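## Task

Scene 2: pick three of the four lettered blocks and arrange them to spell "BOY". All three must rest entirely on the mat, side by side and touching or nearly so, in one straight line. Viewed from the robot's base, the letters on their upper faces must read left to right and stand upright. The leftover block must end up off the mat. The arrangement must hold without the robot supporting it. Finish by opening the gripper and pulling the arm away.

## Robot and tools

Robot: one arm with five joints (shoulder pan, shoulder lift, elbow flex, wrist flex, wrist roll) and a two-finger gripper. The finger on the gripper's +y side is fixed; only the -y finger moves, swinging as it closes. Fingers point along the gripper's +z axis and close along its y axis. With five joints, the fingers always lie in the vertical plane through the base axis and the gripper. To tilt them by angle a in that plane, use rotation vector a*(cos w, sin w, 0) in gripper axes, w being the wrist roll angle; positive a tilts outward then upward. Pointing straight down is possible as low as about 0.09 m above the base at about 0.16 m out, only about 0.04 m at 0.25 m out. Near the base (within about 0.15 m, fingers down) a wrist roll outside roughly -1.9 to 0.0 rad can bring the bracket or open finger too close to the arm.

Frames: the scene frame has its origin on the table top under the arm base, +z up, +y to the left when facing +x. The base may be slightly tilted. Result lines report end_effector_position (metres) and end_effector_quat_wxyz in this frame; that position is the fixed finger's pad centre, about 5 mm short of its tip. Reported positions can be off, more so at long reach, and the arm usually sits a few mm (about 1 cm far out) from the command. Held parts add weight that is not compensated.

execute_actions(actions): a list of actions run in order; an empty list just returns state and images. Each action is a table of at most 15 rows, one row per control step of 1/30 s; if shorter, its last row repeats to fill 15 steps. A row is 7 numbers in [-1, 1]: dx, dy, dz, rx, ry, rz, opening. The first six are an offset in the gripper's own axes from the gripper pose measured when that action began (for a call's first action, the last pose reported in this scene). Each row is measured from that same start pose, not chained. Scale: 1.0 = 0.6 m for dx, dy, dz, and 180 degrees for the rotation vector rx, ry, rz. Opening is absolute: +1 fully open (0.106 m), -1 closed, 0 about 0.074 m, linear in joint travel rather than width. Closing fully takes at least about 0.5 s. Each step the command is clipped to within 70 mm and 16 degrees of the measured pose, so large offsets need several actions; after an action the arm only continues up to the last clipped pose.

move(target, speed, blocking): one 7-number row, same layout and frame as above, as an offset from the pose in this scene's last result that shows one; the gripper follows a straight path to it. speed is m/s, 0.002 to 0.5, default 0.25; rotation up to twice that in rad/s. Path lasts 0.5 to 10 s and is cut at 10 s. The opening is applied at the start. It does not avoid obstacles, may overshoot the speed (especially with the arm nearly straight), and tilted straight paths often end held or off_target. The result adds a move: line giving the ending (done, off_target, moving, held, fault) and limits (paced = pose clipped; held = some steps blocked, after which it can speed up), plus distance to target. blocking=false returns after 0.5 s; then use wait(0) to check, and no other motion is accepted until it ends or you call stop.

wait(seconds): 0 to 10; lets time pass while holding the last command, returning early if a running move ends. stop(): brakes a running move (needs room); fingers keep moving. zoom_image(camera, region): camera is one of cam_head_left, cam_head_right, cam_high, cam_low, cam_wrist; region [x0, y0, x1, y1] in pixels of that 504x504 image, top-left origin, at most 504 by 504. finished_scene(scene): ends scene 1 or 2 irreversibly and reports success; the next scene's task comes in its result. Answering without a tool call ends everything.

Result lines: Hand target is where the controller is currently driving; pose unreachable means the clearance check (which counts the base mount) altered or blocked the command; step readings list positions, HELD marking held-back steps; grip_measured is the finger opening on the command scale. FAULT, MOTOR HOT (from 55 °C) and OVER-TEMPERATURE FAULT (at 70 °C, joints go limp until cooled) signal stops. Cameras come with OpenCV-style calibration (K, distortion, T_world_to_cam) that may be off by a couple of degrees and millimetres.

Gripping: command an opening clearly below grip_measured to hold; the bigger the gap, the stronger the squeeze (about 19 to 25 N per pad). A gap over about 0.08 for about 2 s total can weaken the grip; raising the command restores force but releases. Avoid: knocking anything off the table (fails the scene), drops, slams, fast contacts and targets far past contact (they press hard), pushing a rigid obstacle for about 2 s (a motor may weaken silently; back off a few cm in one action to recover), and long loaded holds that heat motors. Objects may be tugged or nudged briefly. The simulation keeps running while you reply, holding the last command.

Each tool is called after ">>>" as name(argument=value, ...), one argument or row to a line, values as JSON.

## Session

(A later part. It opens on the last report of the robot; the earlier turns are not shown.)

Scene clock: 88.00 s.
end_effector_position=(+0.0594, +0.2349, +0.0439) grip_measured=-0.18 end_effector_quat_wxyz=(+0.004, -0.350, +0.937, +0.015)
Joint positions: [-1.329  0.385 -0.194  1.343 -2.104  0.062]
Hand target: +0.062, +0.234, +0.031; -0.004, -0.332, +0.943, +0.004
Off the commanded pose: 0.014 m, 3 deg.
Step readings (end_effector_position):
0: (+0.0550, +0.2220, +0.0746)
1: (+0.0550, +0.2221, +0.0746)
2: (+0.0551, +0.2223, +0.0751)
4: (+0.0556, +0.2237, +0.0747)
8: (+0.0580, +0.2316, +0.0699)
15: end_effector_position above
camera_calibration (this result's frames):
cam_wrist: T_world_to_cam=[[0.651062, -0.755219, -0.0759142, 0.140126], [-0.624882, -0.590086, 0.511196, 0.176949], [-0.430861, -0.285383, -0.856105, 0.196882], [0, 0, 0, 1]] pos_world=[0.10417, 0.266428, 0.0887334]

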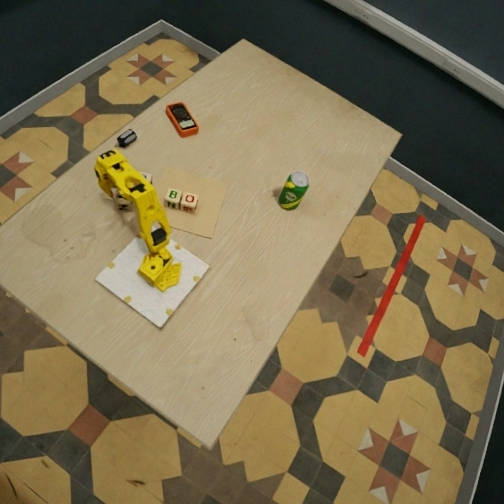

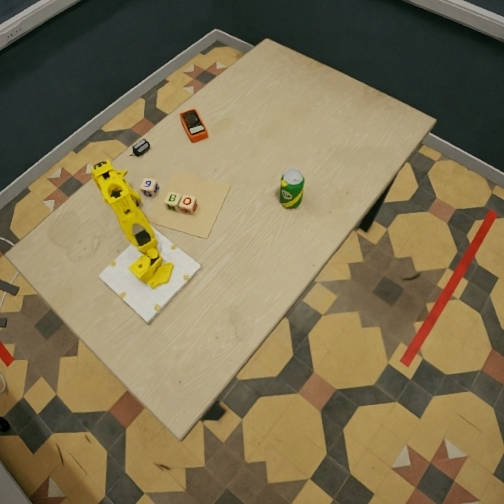

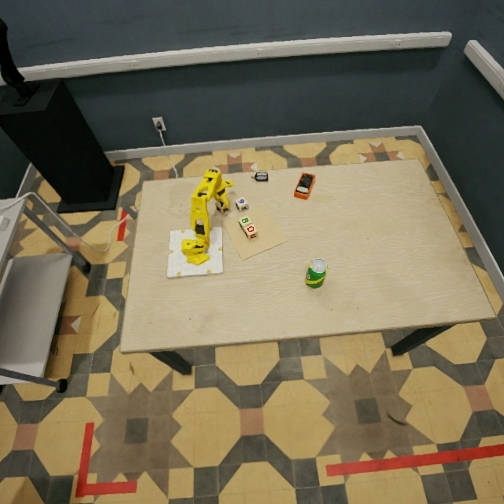

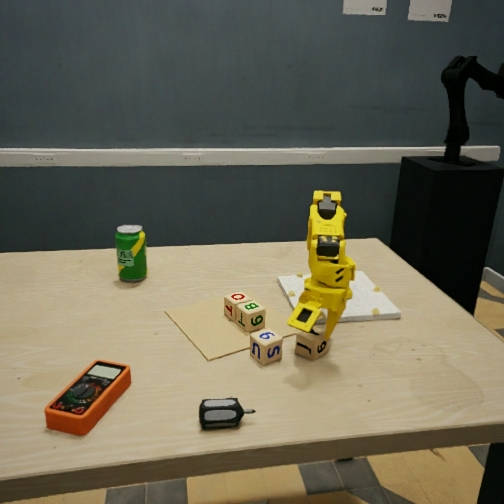

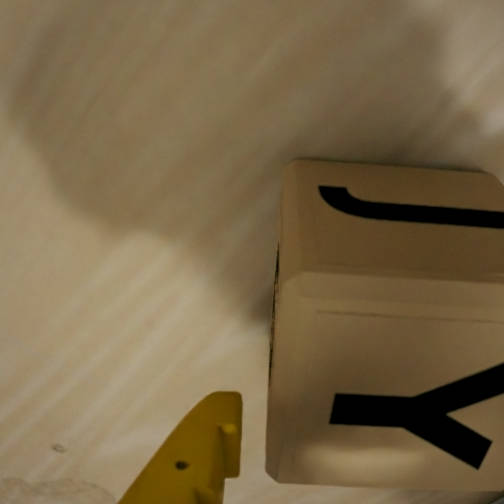

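>>> execute_actions(
  actions=[],
)

Scene clock: 88.13 s.
end_effector_position=(+0.0593, +0.2346, +0.0347) grip_measured=-0.18 end_effector_quat_wxyz=(-0.003, -0.342, +0.940, +0.007)
Joint positions: [-1.329  0.43  -0.194  1.32  -2.122  0.062]
Hand target: +0.062, +0.234, +0.030; -0.005, -0.331, +0.943, +0.003
Off the commanded pose: 0.006 m, 2 deg.
camera_calibration (this result's frames):
cam_wrist: T_world_to_cam=[[0.636804, -0.768361, -0.0640528, 0.14279], [-0.632179, -0.567882, 0.527124, 0.176075], [-0.441396, -0.295182, -0.847371, 0.191475], [0, 0, 0, 1]] pos_world=[0.104898, 0.266224, 0.0785831]

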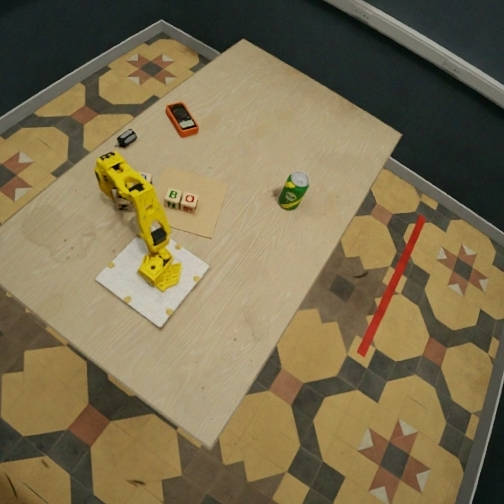

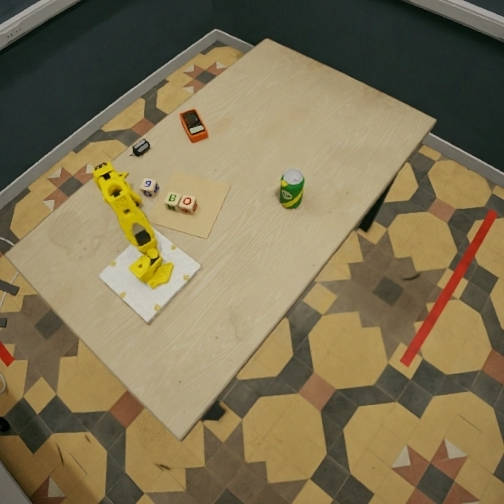

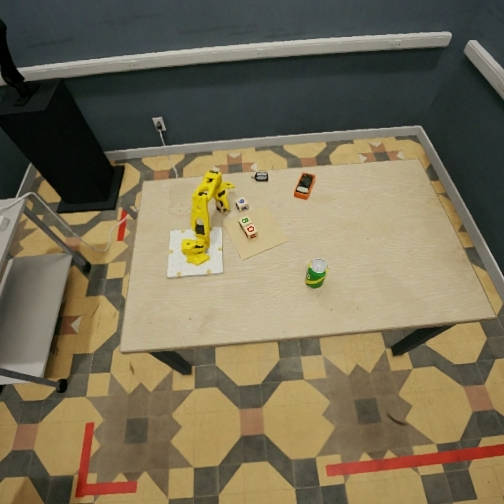

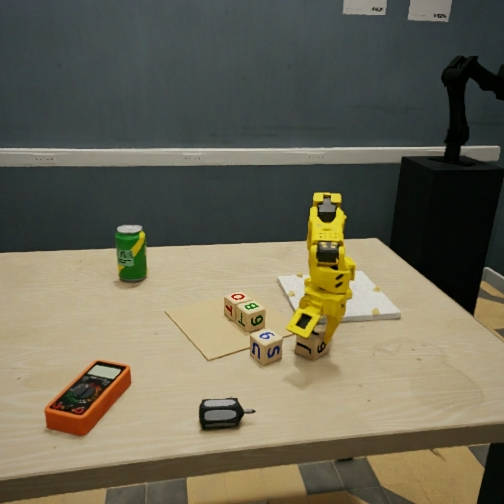

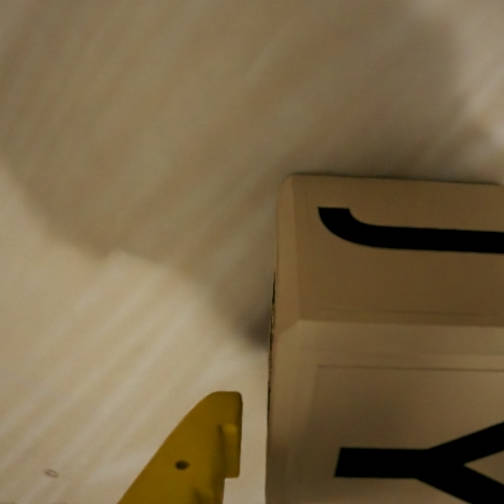

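>>> execute_actions(
  actions=[
    [[-0.001,0,0.010,0.003,0,0.004,-0.2],[-0.002,-0.0002,0.016,0.0048,-0.0003,0.0071,-0.23],[-0.003,-0.0003,0.022,0.0048,-0.0003,0.0071,-0.26],[-0.004,-0.0004,0.027,0.0048,-0.0003,0.0071,-0.29],[-0.0045,-0.0005,0.031,0.0048,-0.0003,0.0071,-0.32],[-0.0045,-0.002,0.033,0.0048,-0.0003,0.0071,-0.35],[-0.0045,-0.004,0.033,0.0048,-0.0003,0.0071,-0.38],[-0.0045,-0.0055,0.033,0.0048,-0.0003,0.0071,-0.41],[-0.0045,-0.0065,0.033,0.0048,-0.0003,0.0071,-0.44],[-0.0045,-0.0065,0.033,0.0048,-0.0003,0.0071,-0.47],[-0.0045,-0.0065,0.033,0.0048,-0.0003,0.0071,-0.495],[-0.0045,-0.0065,0.033,0.0048,-0.0003,0.0071,-0.515],[-0.0045,-0.0065,0.031,0.0048,-0.0003,0.0071,-0.515],[-0.0045,-0.0065,0.028,0.0048,-0.0003,0.0071,-0.515],[-0.0045,-0.0065,0.024,0.0048,-0.0003,0.0071,-0.515]],
    [[0,0,-0.004,0.002,0.0025,0,-0.515],[0,0,-0.011,0.002,0.0025,0,-0.515],[0,0,-0.02,0.002,0.0025,0,-0.515],[0,0,-0.03,0.002,0.0025,-0.0044,-0.515],[0,0,-0.0417,0.002,0.0025,-0.0139,-0.515],[0.0002,-0.0016,-0.0533,0.002,0.0025,-0.0267,-0.515],[0.0009,-0.0066,-0.065,0.002,0.0025,-0.04,-0.515],[0.0021,-0.0148,-0.075,0.002,0.0025,-0.0533,-0.515],[0.0037,-0.0264,-0.0833,0.002,0.0025,-0.0667,-0.515],[0.0055,-0.0396,-0.0883,0.002,0.0025,-0.08,-0.515],[0.0076,-0.0544,-0.0917,0.002,0.0025,-0.0933,-0.515],[0.0097,-0.0693,-0.0917,0.002,0.0025,-0.1067,-0.515],[0.0118,-0.0841,-0.0917,0.002,0.0025,-0.12,-0.515],[0.0139,-0.0989,-0.0917,0.002,0.0025,-0.1333,-0.515],[0.0157,-0.1121,-0.0917,0.002,0.0025,-0.1467,-0.515]],
  ],
)

Scene clock: 92.13 s.
end_effector_position=(+0.0841, +0.2036, +0.0726) grip_measured=-0.45 end_effector_quat_wxyz=(-0.006, -0.474, +0.881, +0.002)
Joint positions: [-1.179  0.232 -0.188  1.526 -1.682  0.043]
Hand target: +0.095, +0.182, +0.073; -0.023, -0.528, +0.849, -0.007
Off the commanded pose: 0.029 m, 9 deg.
Step readings (end_effector_position; steps 1 to 15: 1st action; 16 to 30: 2nd action):
0: (+0.0595, +0.2353, +0.0347)
1: (+0.0595, +0.2353, +0.0347)
2: (+0.0598, +0.2363, +0.0348)
4: (+0.0602, +0.2380, +0.0316)
8: (+0.0606, +0.2384, +0.0231)
15: (+0.0624, +0.2379, +0.0218)
16: (+0.0624, +0.2377, +0.0220)
17: (+0.0625, +0.2380, +0.0230)
19: (+0.0622, +0.2370, +0.0260)
23: (+0.0618, +0.2344, +0.0439)
30: end_effector_position above
camera_calibration (this result's frames):
cam_wrist: T_world_to_cam=[[0.829912, -0.554752, -0.059133, 0.0455108], [-0.442869, -0.71955, 0.534897, 0.168609], [-0.339284, -0.417729, -0.842846, 0.241409], [0, 0, 0, 1]] pos_world=[0.118808, 0.247413, 0.115973]

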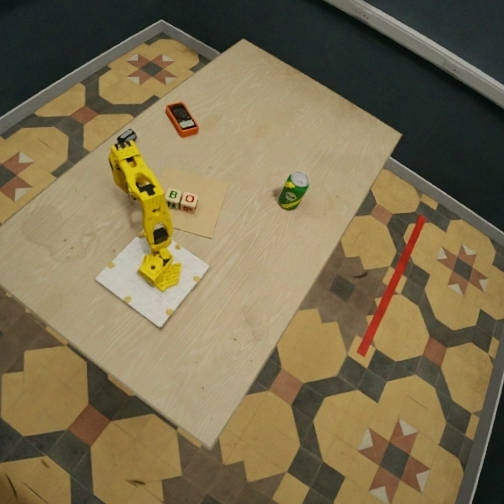

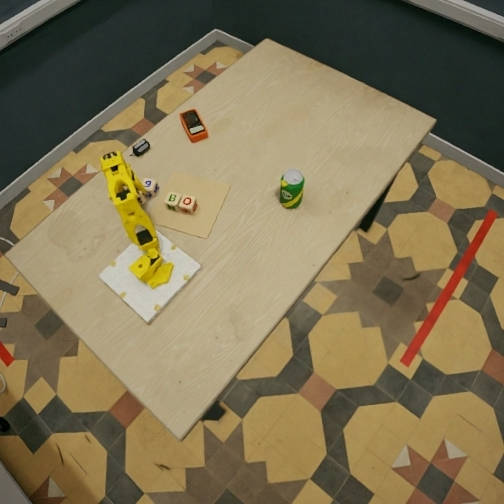

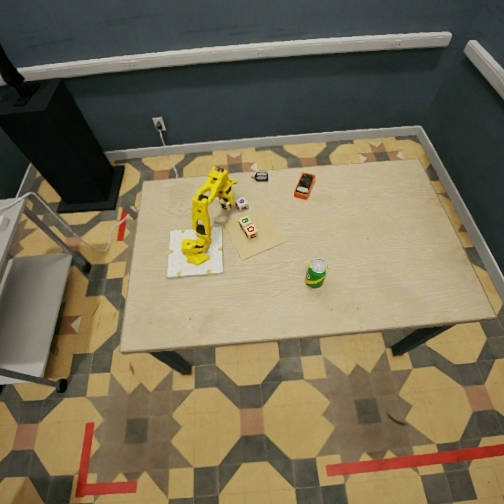

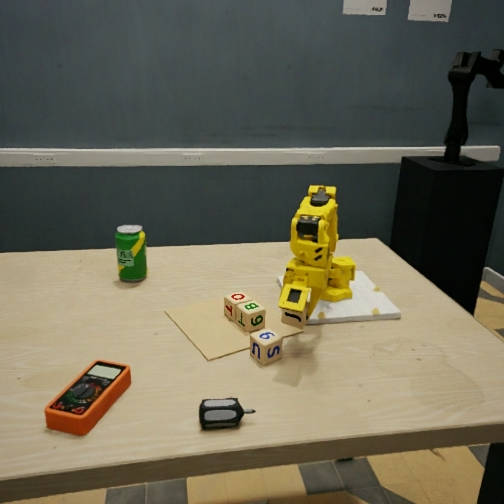

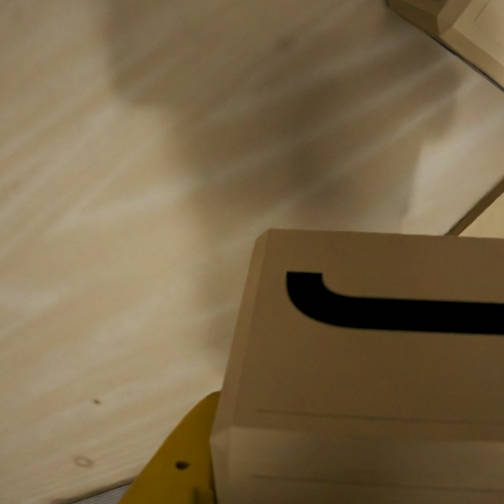

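>>> execute_actions(
  actions=[],
)

Scene clock: 92.33 s.
end_effector_position=(+0.0948, +0.1857, +0.0732) grip_measured=-0.45 end_effector_quat_wxyz=(-0.019, -0.524, +0.851, -0.005)
Joint positions: [-1.096  0.178 -0.119  1.539 -1.483  0.043]
Hand target: +0.095, +0.181, +0.073; -0.025, -0.527, +0.849, -0.008
Off the commanded pose: 0.008 m, 4 deg.
camera_calibration (this result's frames):
cam_wrist: T_world_to_cam=[[0.88806, -0.455657, -0.0610361, 0.00288995], [-0.348063, -0.75314, 0.558241, 0.155646], [-0.300335, -0.474507, -0.827431, 0.2438], [0, 0, 0, 1]] pos_world=[0.12483, 0.234225, 0.115016]

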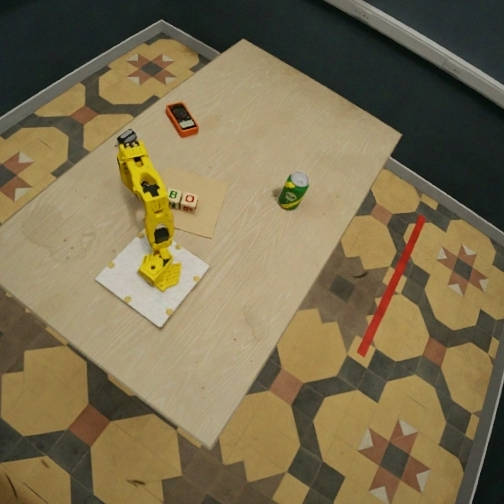

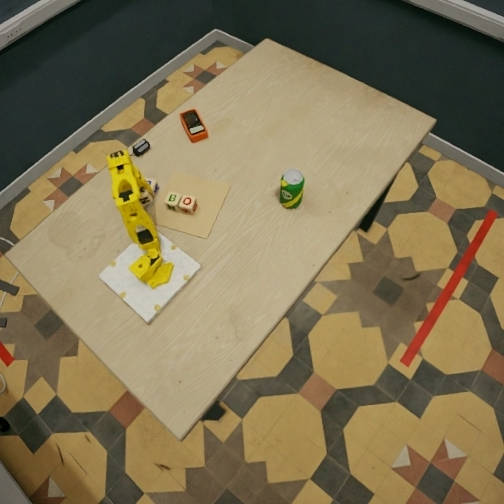

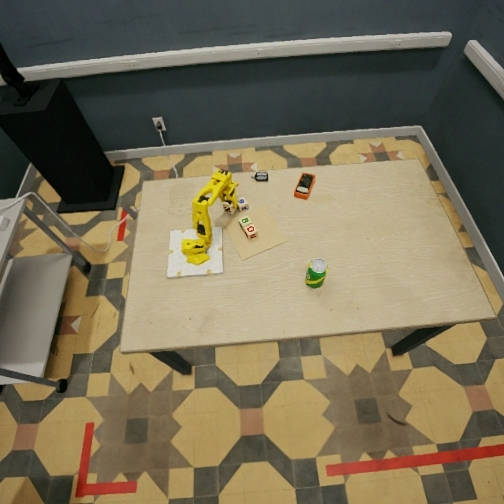

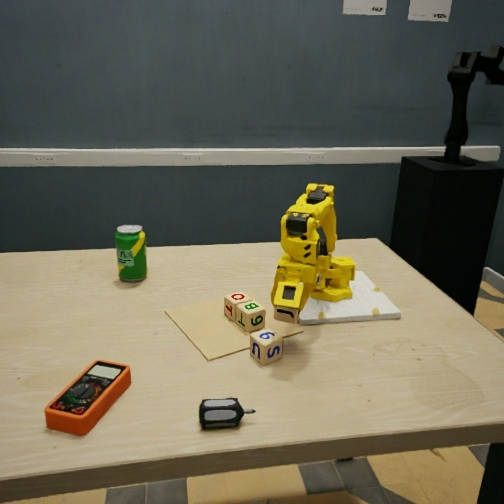

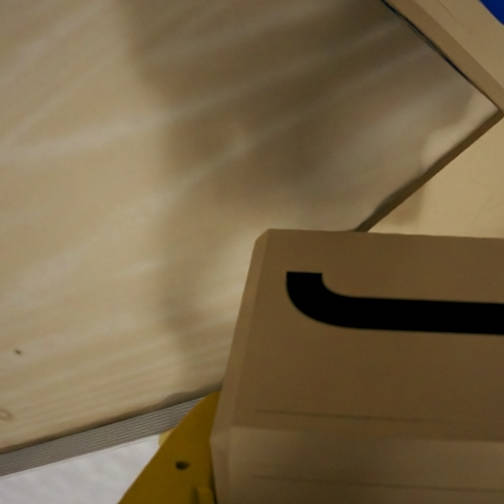

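>>> execute_actions(
  actions=[
    [[0.0037,-0.0054,-0.002,0.002,-0.005,-0.004,-0.515],[0.0073,-0.0107,-0.004,0.0035,-0.009,-0.0112,-0.515],[0.0134,-0.0196,-0.006,0.004,-0.0118,-0.0205,-0.515],[0.0207,-0.0303,-0.0063,0.0042,-0.0118,-0.0316,-0.515],[0.0298,-0.0437,-0.0061,0.0044,-0.0117,-0.0456,-0.515],[0.0396,-0.058,-0.0059,0.0047,-0.0115,-0.0605,-0.515],[0.0493,-0.0723,-0.0057,0.005,-0.0114,-0.0754,-0.515],[0.059,-0.0865,-0.0055,0.0052,-0.0113,-0.0903,-0.515],[0.0688,-0.1008,-0.0053,0.0055,-0.0112,-0.1051,-0.515],[0.0785,-0.1151,-0.0051,0.0058,-0.0111,-0.12,-0.515],[0.0882,-0.1293,-0.0049,0.0061,-0.011,-0.1349,-0.515],[0.098,-0.1436,-0.0047,0.0063,-0.0109,-0.1498,-0.515],[0.1071,-0.157,-0.0045,0.0066,-0.0108,-0.1638,-0.515],[0.115,-0.1686,-0.0043,0.0068,-0.0107,-0.1759,-0.515],[0.1217,-0.1784,-0.0042,0.007,-0.0106,-0.1861,-0.515]],
  ],
)

Scene clock: 95.03 s.
end_effector_position=(+0.1410, +0.0994, +0.0767) grip_measured=-0.45 end_effector_quat_wxyz=(-0.029, -0.674, +0.738, +0.007)
Joint positions: [-0.62  -0.069  0.165  1.521 -0.631  0.043]
Hand target: +0.154, +0.076, +0.078; -0.017, -0.727, +0.687, +0.008
Off the commanded pose: 0.032 m, 12 deg.
Step readings (end_effector_position):
0: (+0.0949, +0.1858, +0.0737)
1: (+0.0951, +0.1854, +0.0735)
2: (+0.0951, +0.1847, +0.0737)
4: (+0.0969, +0.1803, +0.0748)
8: (+0.1092, +0.1575, +0.0762)
15: end_effector_position above
camera_calibration (this result's frames):
cam_wrist: T_world_to_cam=[[0.990272, -0.0981095, -0.0986702, -0.124255], [-0.0272316, -0.832055, 0.554025, 0.0676903], [-0.136454, -0.545948, -0.826632, 0.203537], [0, 0, 0, 1]] pos_world=[0.152663, 0.155252, 0.118488]

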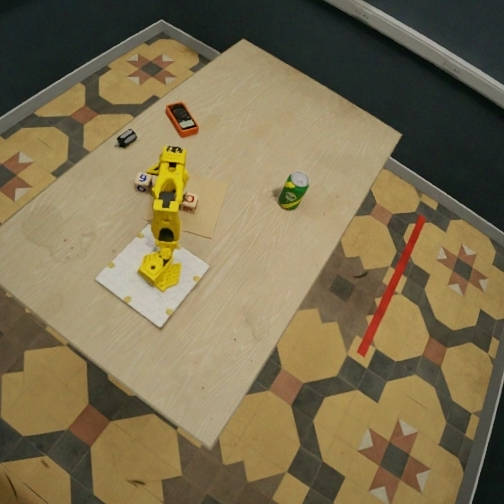

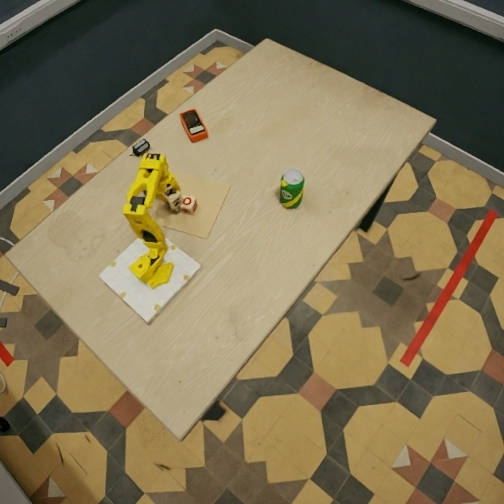

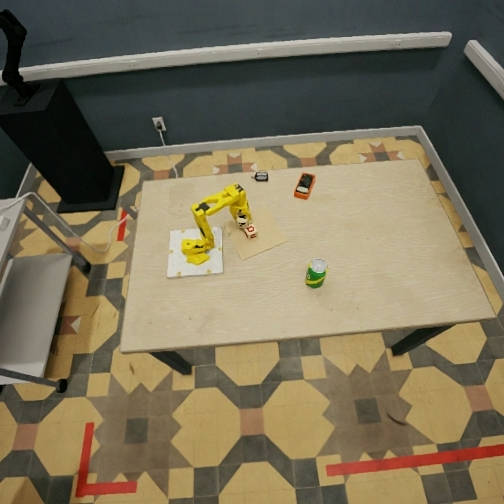

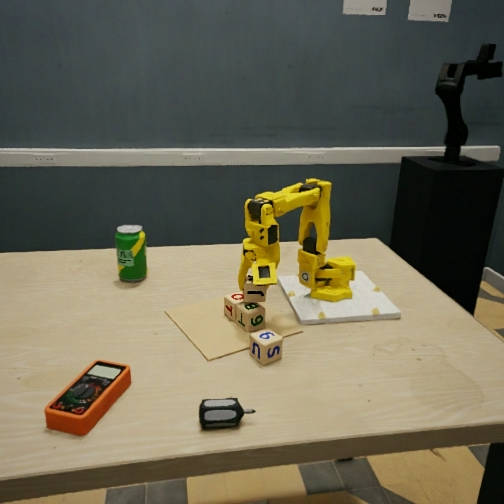

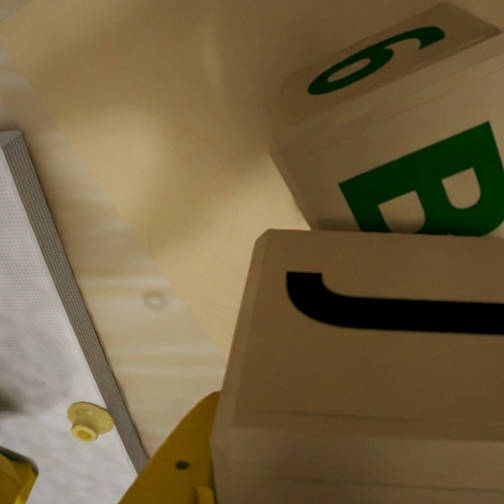

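>>> execute_actions(
  actions=[],
)

Scene clock: 95.30 s.
end_effector_position=(+0.1543, +0.0777, +0.0784) grip_measured=-0.45 end_effector_quat_wxyz=(+0.017, +0.726, -0.688, -0.008)
Joint positions: [-0.484 -0.09   0.174  1.51  -0.351  0.043]
Hand target: +0.154, +0.075, +0.078; +0.017, +0.726, -0.687, -0.008
Off the commanded pose: 0.006 m, 4 deg.
camera_calibration (this result's frames):
cam_wrist: T_world_to_cam=[[0.995284, 0.046916, -0.0849007, -0.152476], [0.0853237, -0.839778, 0.536183, 0.0337518], [-0.0461422, -0.540898, -0.839821, 0.181665], [0, 0, 0, 1]] pos_world=[0.15726, 0.13376, 0.121524]

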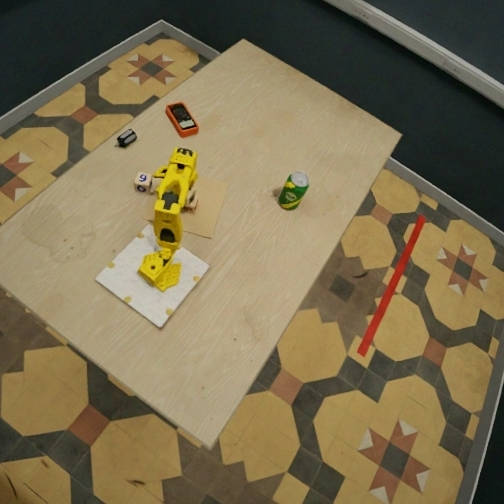

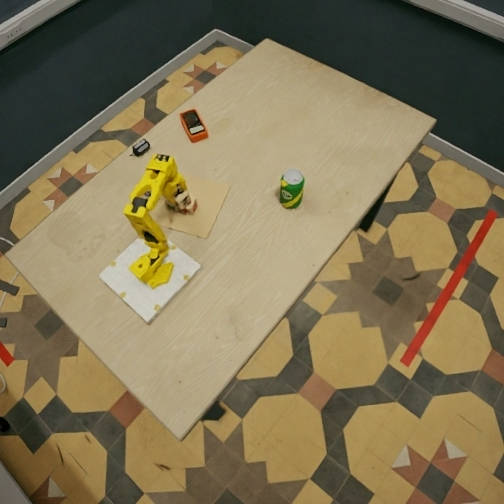

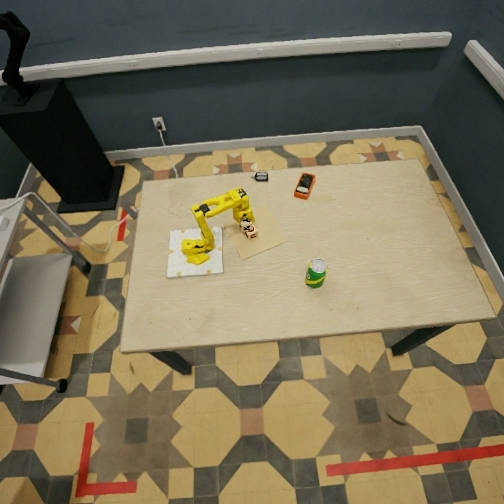

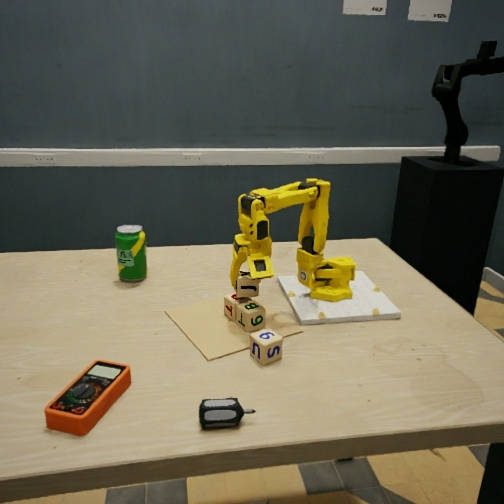

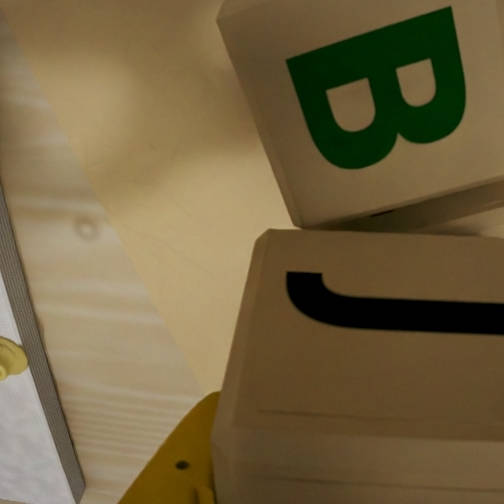

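>>> execute_actions(
  actions=[
    [[0.0039,-0.0018,0,0.001,-0.0001,-0.0043,-0.515],[0.0117,-0.0055,0,0.0025,-0.0003,-0.0129,-0.515],[0.0234,-0.0111,0,0.004,-0.0005,-0.0259,-0.515],[0.037,-0.0176,0,0.006,-0.0008,-0.041,-0.515],[0.0516,-0.0245,0.0013,0.008,-0.0011,-0.0572,-0.515],[0.0661,-0.0316,0.0045,0.0095,-0.0013,-0.0734,-0.515],[0.0787,-0.0377,0.0085,0.0107,-0.0015,-0.0874,-0.515],[0.0883,-0.0425,0.0132,0.0115,-0.0017,-0.0982,-0.515],[0.0942,-0.0455,0.0188,0.0119,-0.0018,-0.1047,-0.515],[0.0969,-0.0472,0.0277,0.0119,-0.0018,-0.1079,-0.515],[0.0968,-0.0476,0.0382,0.0119,-0.0018,-0.1079,-0.515],[0.0967,-0.048,0.0495,0.0119,-0.0018,-0.1079,-0.515],[0.0965,-0.0484,0.0608,0.0119,-0.0018,-0.1079,-0.515],[0.0964,-0.0488,0.0712,0.0119,-0.0018,-0.1079,-0.515],[0.0963,-0.0491,0.0801,0.0119,-0.0018,-0.1079,-0.515]],
  ],
)

Scene clock: 98.37 s.
end_effector_position=(+0.1830, +0.0232, +0.0508) grip_measured=-0.45 end_effector_quat_wxyz=(+0.002, +0.827, -0.562, -0.001)
Joint positions: [-0.169  0.003  0.268  1.291  0.289  0.043]
Hand target: +0.181, +0.020, +0.034; +0.005, +0.831, -0.556, -0.004
Off the commanded pose: 0.021 m, 1 deg.
Step readings (end_effector_position):
0: (+0.1543, +0.0777, +0.0784)
1: (+0.1543, +0.0777, +0.0784)
2: (+0.1544, +0.0774, +0.0784)
4: (+0.1566, +0.0731, +0.0784)
8: (+0.1696, +0.0488, +0.0776)
15: end_effector_position above
camera_calibration (this result's frames):
cam_wrist: T_world_to_cam=[[0.929798, 0.363931, -0.0550505, -0.17771], [0.336579, -0.780151, 0.527332, -0.0466331], [0.148964, -0.508841, -0.847874, 0.0942268], [0, 0, 0, 1]] pos_world=[0.166894, 0.0762397, 0.0947006]

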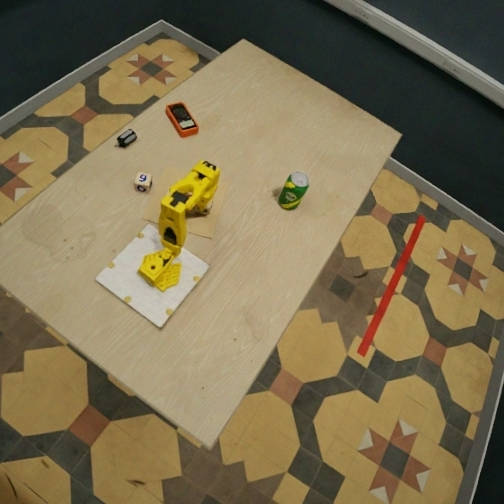

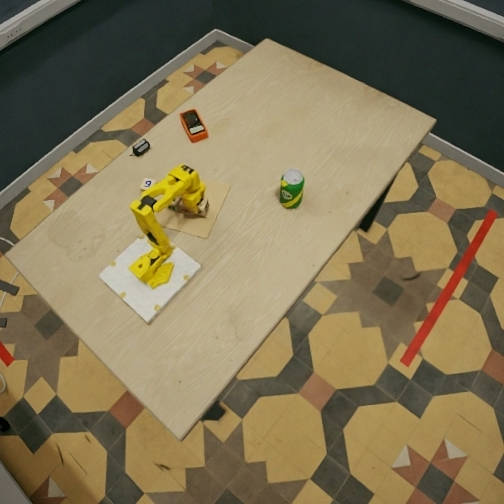

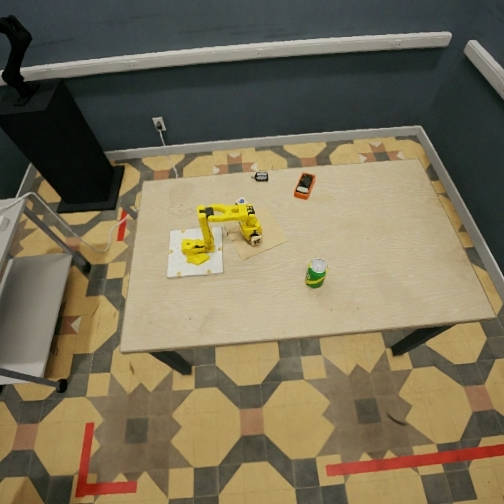

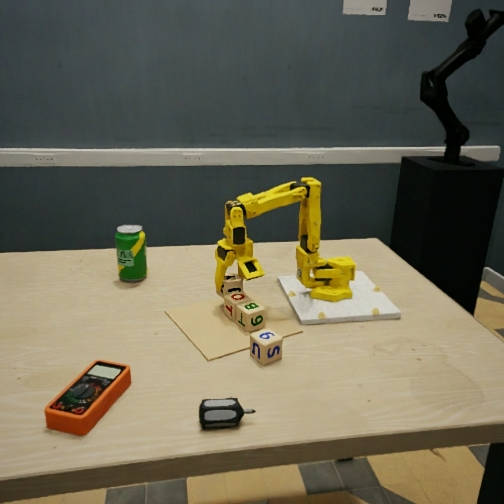

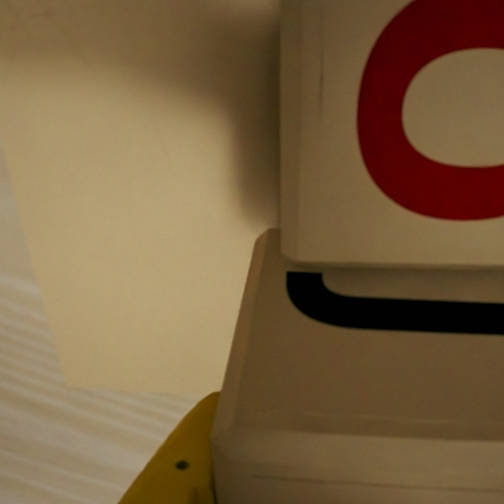

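>>> execute_actions(
  actions=[],
)

Scene clock: 100.97 s.
end_effector_position=(+0.1847, +0.0227, +0.0380) grip_measured=-0.45 end_effector_quat_wxyz=(-0.003, +0.831, -0.556, +0.004)
Joint positions: [-0.166  0.028  0.336  1.183  0.306  0.043]
Hand target: +0.181, +0.020, +0.034; +0.005, +0.831, -0.556, -0.005
Off the commanded pose: 0.008 m, 1 deg.
camera_calibration (this result's frames):
cam_wrist: T_world_to_cam=[[0.925399, 0.376853, -0.0402203, -0.179893], [0.339306, -0.776536, 0.530908, -0.0415802], [0.168842, -0.504949, -0.846474, 0.079083], [0, 0, 0, 1]] pos_world=[0.167229, 0.0754377, 0.0817816]

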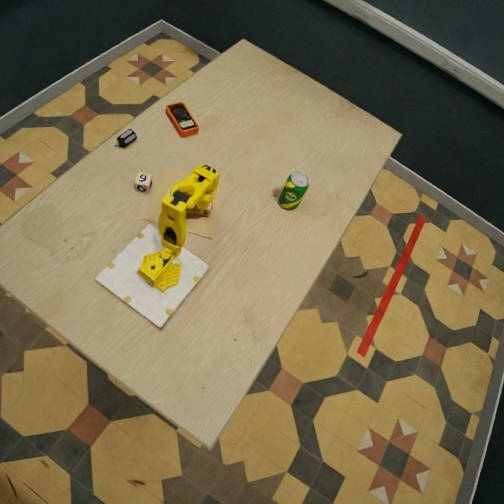

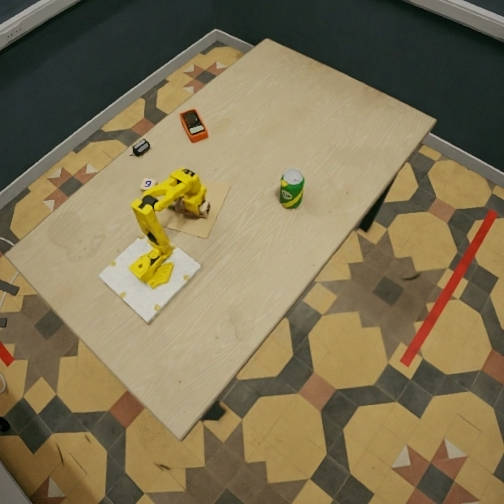

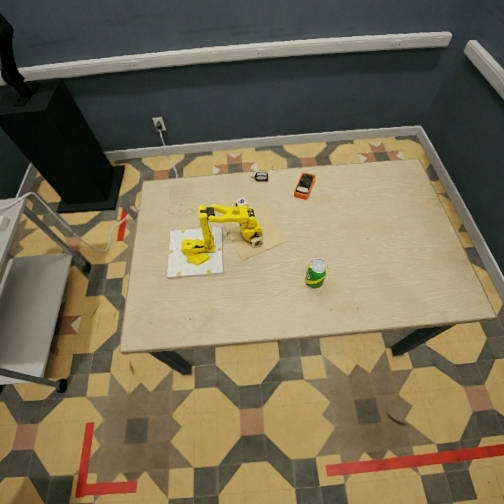

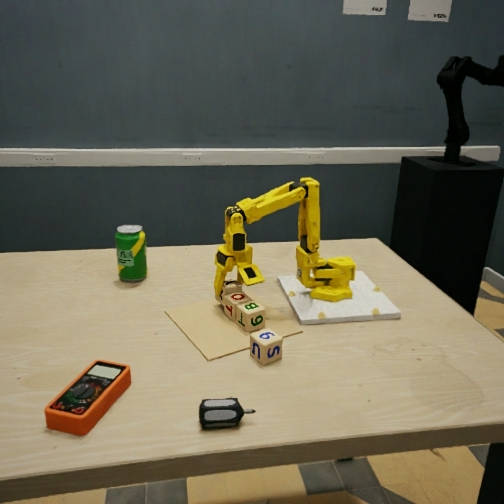

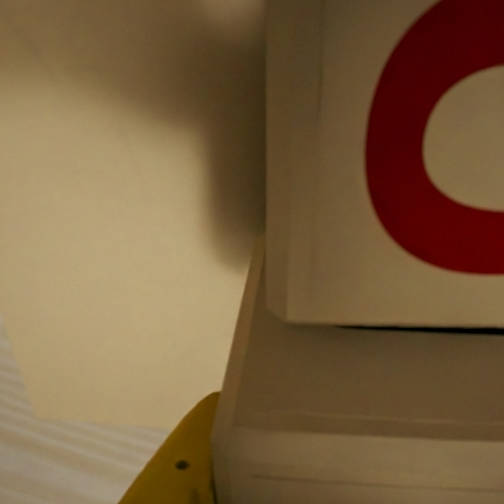

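>>> zoom_image(
  camera="cam_wrist",
  region=[200, 220, 400, 420],
)

Region (200, 220, 400, 420) of cam_wrist's 504x504 image, scaled by 2.520.

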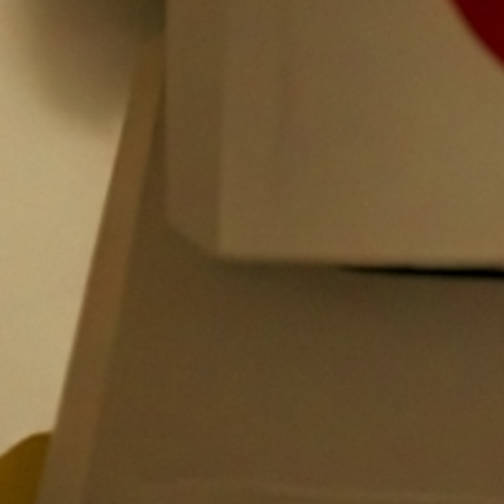

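>>> execute_actions(
  actions=[
    [[0.001,-0.0005,0.008,-0.001,-0.0004,0,-0.515],[0.0025,-0.001,0.012,-0.002,-0.0008,-0.0004,-0.515],[0.004,-0.0015,0.017,-0.003,-0.0011,-0.0004,-0.515],[0.0054,-0.0015,0.022,-0.003,-0.0011,-0.0004,-0.515],[0.0054,-0.0015,0.026,-0.003,-0.0011,-0.0004,-0.515],[0.0054,-0.0015,0.029,-0.003,-0.0011,-0.0004,-0.515],[0.0054,-0.0015,0.031,-0.003,-0.0011,-0.0004,-0.515],[0.0054,-0.0015,0.0317,-0.003,-0.0011,-0.0004,-0.515],[0.0054,-0.0015,0.0317,-0.003,-0.0011,-0.0004,-0.515],[0.0054,-0.0015,0.0317,-0.003,-0.0011,-0.0004,-0.50],[0.0054,-0.0015,0.0317,-0.003,-0.0011,-0.0004,-0.46],[0.0054,-0.0015,0.0317,-0.003,-0.0011,-0.0004,-0.41],[0.0054,-0.0005,0.0317,-0.003,-0.0011,-0.0004,-0.35],[0.0054,0.002,0.030,-0.003,-0.0011,-0.0004,-0.28],[0.0054,0.004,0.027,-0.003,-0.0011,-0.0004,-0.2]],
  ],
)

Scene clock: 105.07 s.
end_effector_position=(+0.1884, +0.0222, +0.0245) grip_measured=-0.36 end_effector_quat_wxyz=(-0.006, +0.832, -0.554, +0.008)
Joint positions: [-0.162  0.086  0.368  1.082  0.314  0.05 ]
Hand target: +0.183, +0.019, +0.022; +0.001, +0.832, -0.555, +0.000
Off the commanded pose: 0.006 m, 1 deg.
Step readings (end_effector_position):
0: (+0.1847, +0.0227, +0.0380)
1: (+0.1848, +0.0227, +0.0377)
2: (+0.1856, +0.0228, +0.0375)
4: (+0.1868, +0.0229, +0.0341)
8: (+0.1878, +0.0224, +0.0261)
15: end_effector_position above
camera_calibration (this result's frames):
cam_wrist: T_world_to_cam=[[0.924607, 0.379749, -0.0298884, -0.183835], [0.336025, -0.776154, 0.533548, -0.0354891], [0.179416, -0.503365, -0.845242, 0.0647712], [0, 0, 0, 1]] pos_world=[0.170279, 0.0748696, 0.0681879]

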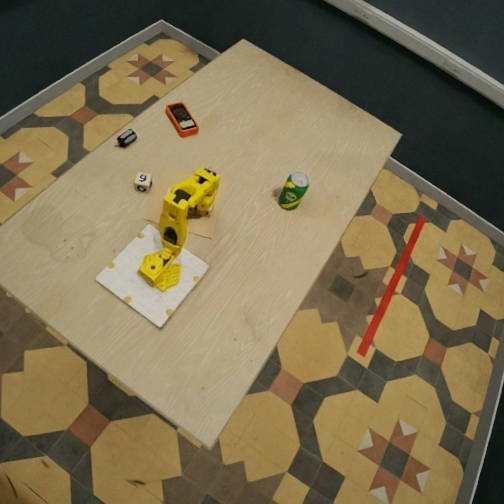

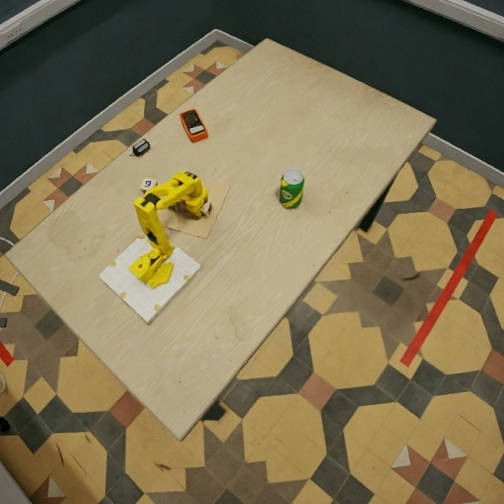

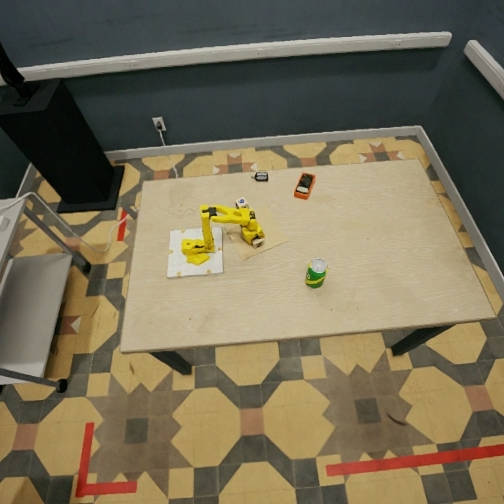

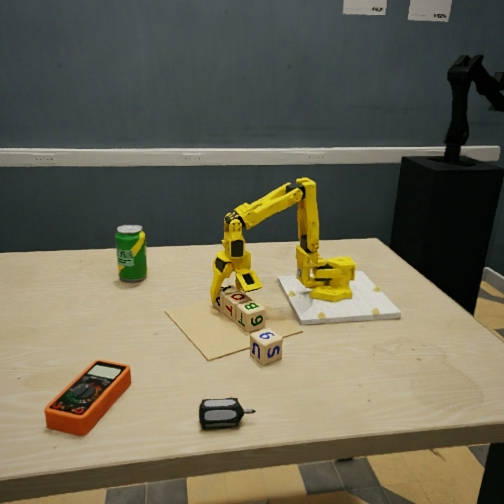

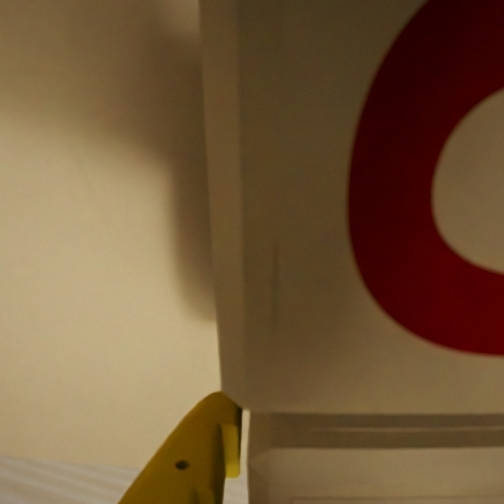

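>>> execute_actions(
  actions=[
    [[0.0022,0.009,0.002,-0.004,-0.002,0,-0.2],[0.0076,0.009,-0.003,-0.004,-0.002,0,-0.2],[0.0163,0.009,-0.010,-0.004,-0.002,0,-0.2],[0.0282,0.009,-0.019,-0.004,-0.002,0,-0.2],[0.0433,0.010,-0.029,-0.004,-0.002,0,-0.2],[0.0607,0.012,-0.040,-0.004,-0.002,0,-0.2],[0.0791,0.017,-0.051,-0.004,-0.002,0.005,-0.2],[0.0975,0.023,-0.061,-0.004,-0.002,0.012,-0.2],[0.1159,0.030,-0.070,-0.004,-0.002,0.02,-0.2],[0.1344,0.037,-0.078,-0.004,-0.002,0.028,-0.2],[0.1528,0.044,-0.084,-0.004,-0.002,0.036,-0.2],[0.1712,0.051,-0.089,-0.004,-0.002,0.044,-0.2],[0.1885,0.057,-0.092,-0.004,-0.002,0.052,-0.2],[0.2037,0.062,-0.093,-0.004,-0.002,0.059,-0.2],[0.2167,0.0667,-0.093,-0.004,-0.002,0.065,-0.2]],
  ],
)

Scene clock: 106.47 s.
end_effector_position=(+0.1969, -0.0793, +0.0747) grip_measured=-0.21 end_effector_quat_wxyz=(-0.007, +0.790, -0.612, +0.035)
Joint positions: [ 0.331  0.102 -0.033  1.42   0.663  0.06 ]
Hand target: +0.198, -0.111, +0.080; -0.005, +0.769, -0.637, +0.046
Off the commanded pose: 0.035 m, 5 deg.
Step readings (end_effector_position):
0: (+0.1865, +0.0214, +0.0234)
1: (+0.1865, +0.0214, +0.0234)
2: (+0.1863, +0.0210, +0.0237)
4: (+0.1859, +0.0177, +0.0255)
8: (+0.1918, -0.0052, +0.0409)
15: end_effector_position above
camera_calibration (this result's frames):
cam_wrist: T_world_to_cam=[[0.969756, 0.244046, 0.00391053, -0.173791], [0.198837, -0.799199, 0.567225, -0.121264], [0.141554, -0.549292, -0.823554, 0.056768], [0, 0, 0, 1]] pos_world=[0.184611, -0.0233189, 0.116215]

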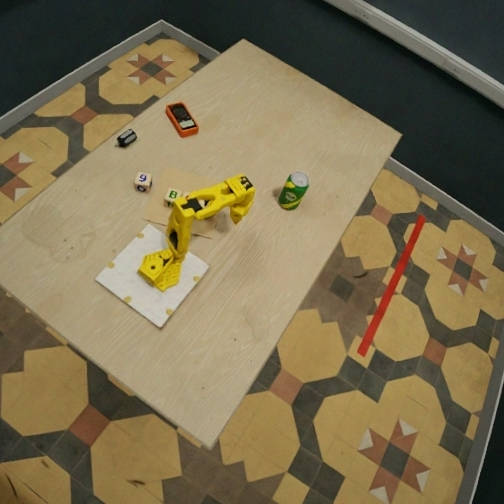

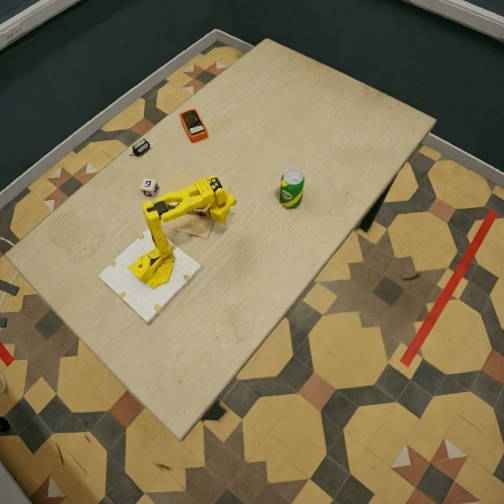

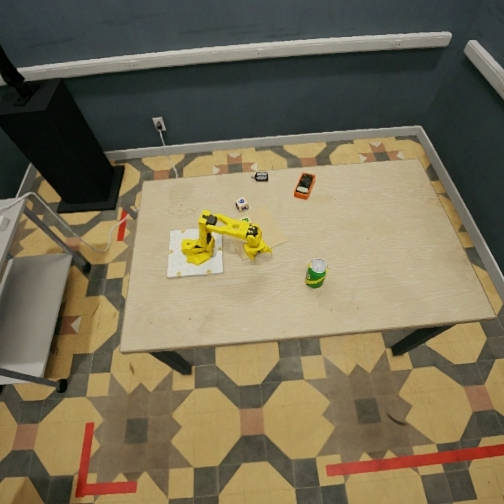

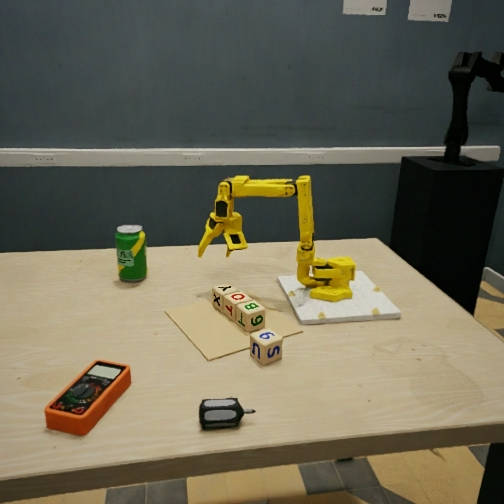

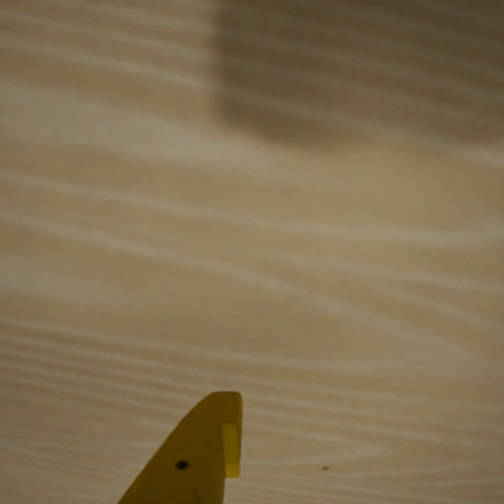

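>>> execute_actions(
  actions=[],
)

Scene clock: 106.90 s.
end_effector_position=(+0.1995, -0.1087, +0.0829) grip_measured=-0.21 end_effector_quat_wxyz=(-0.007, +0.769, -0.636, +0.054)
Joint positions: [ 0.447  0.184 -0.2    1.467  0.715  0.06 ]
Hand target: +0.198, -0.110, +0.080; -0.005, +0.770, -0.637, +0.045
Off the commanded pose: 0.005 m, 6 deg.
camera_calibration (this result's frames):
cam_wrist: T_world_to_cam=[[0.982902, 0.181593, 0.0304543, -0.180806], [0.129147, -0.7978, 0.588928, -0.137684], [0.131241, -0.574926, -0.807611, 0.044966], [0, 0, 0, 1]] pos_world=[0.189595, -0.0511592, 0.122907]

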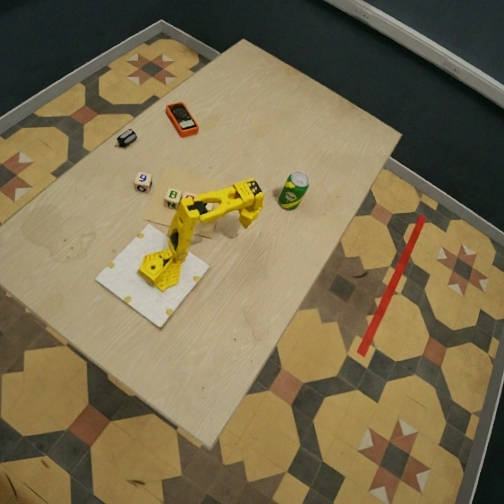

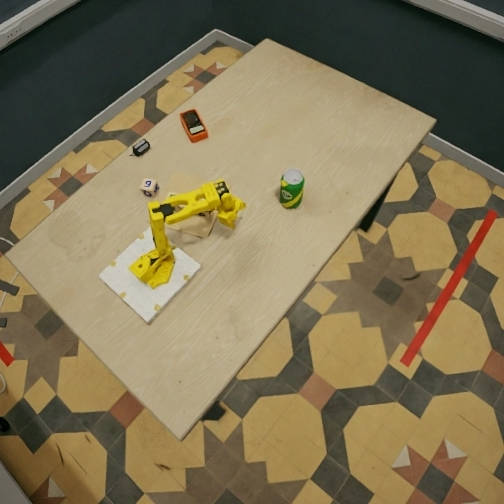

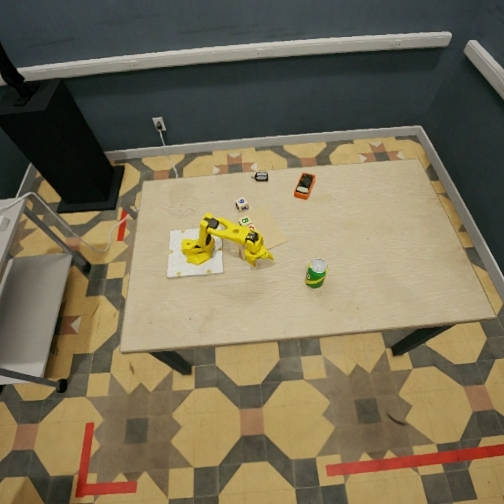

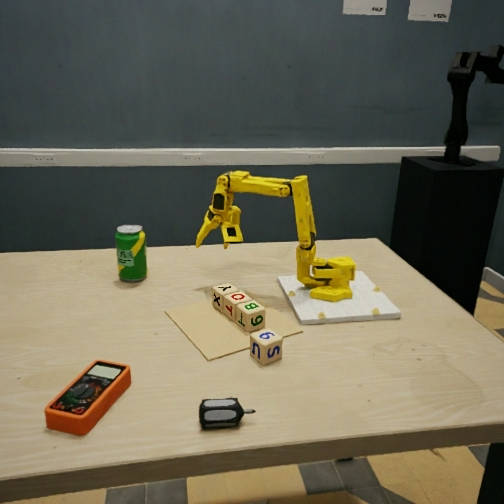

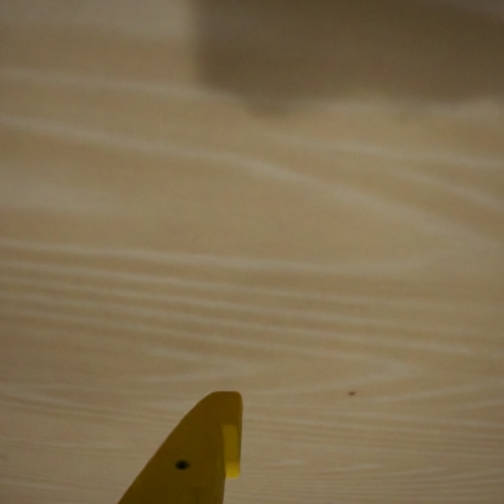

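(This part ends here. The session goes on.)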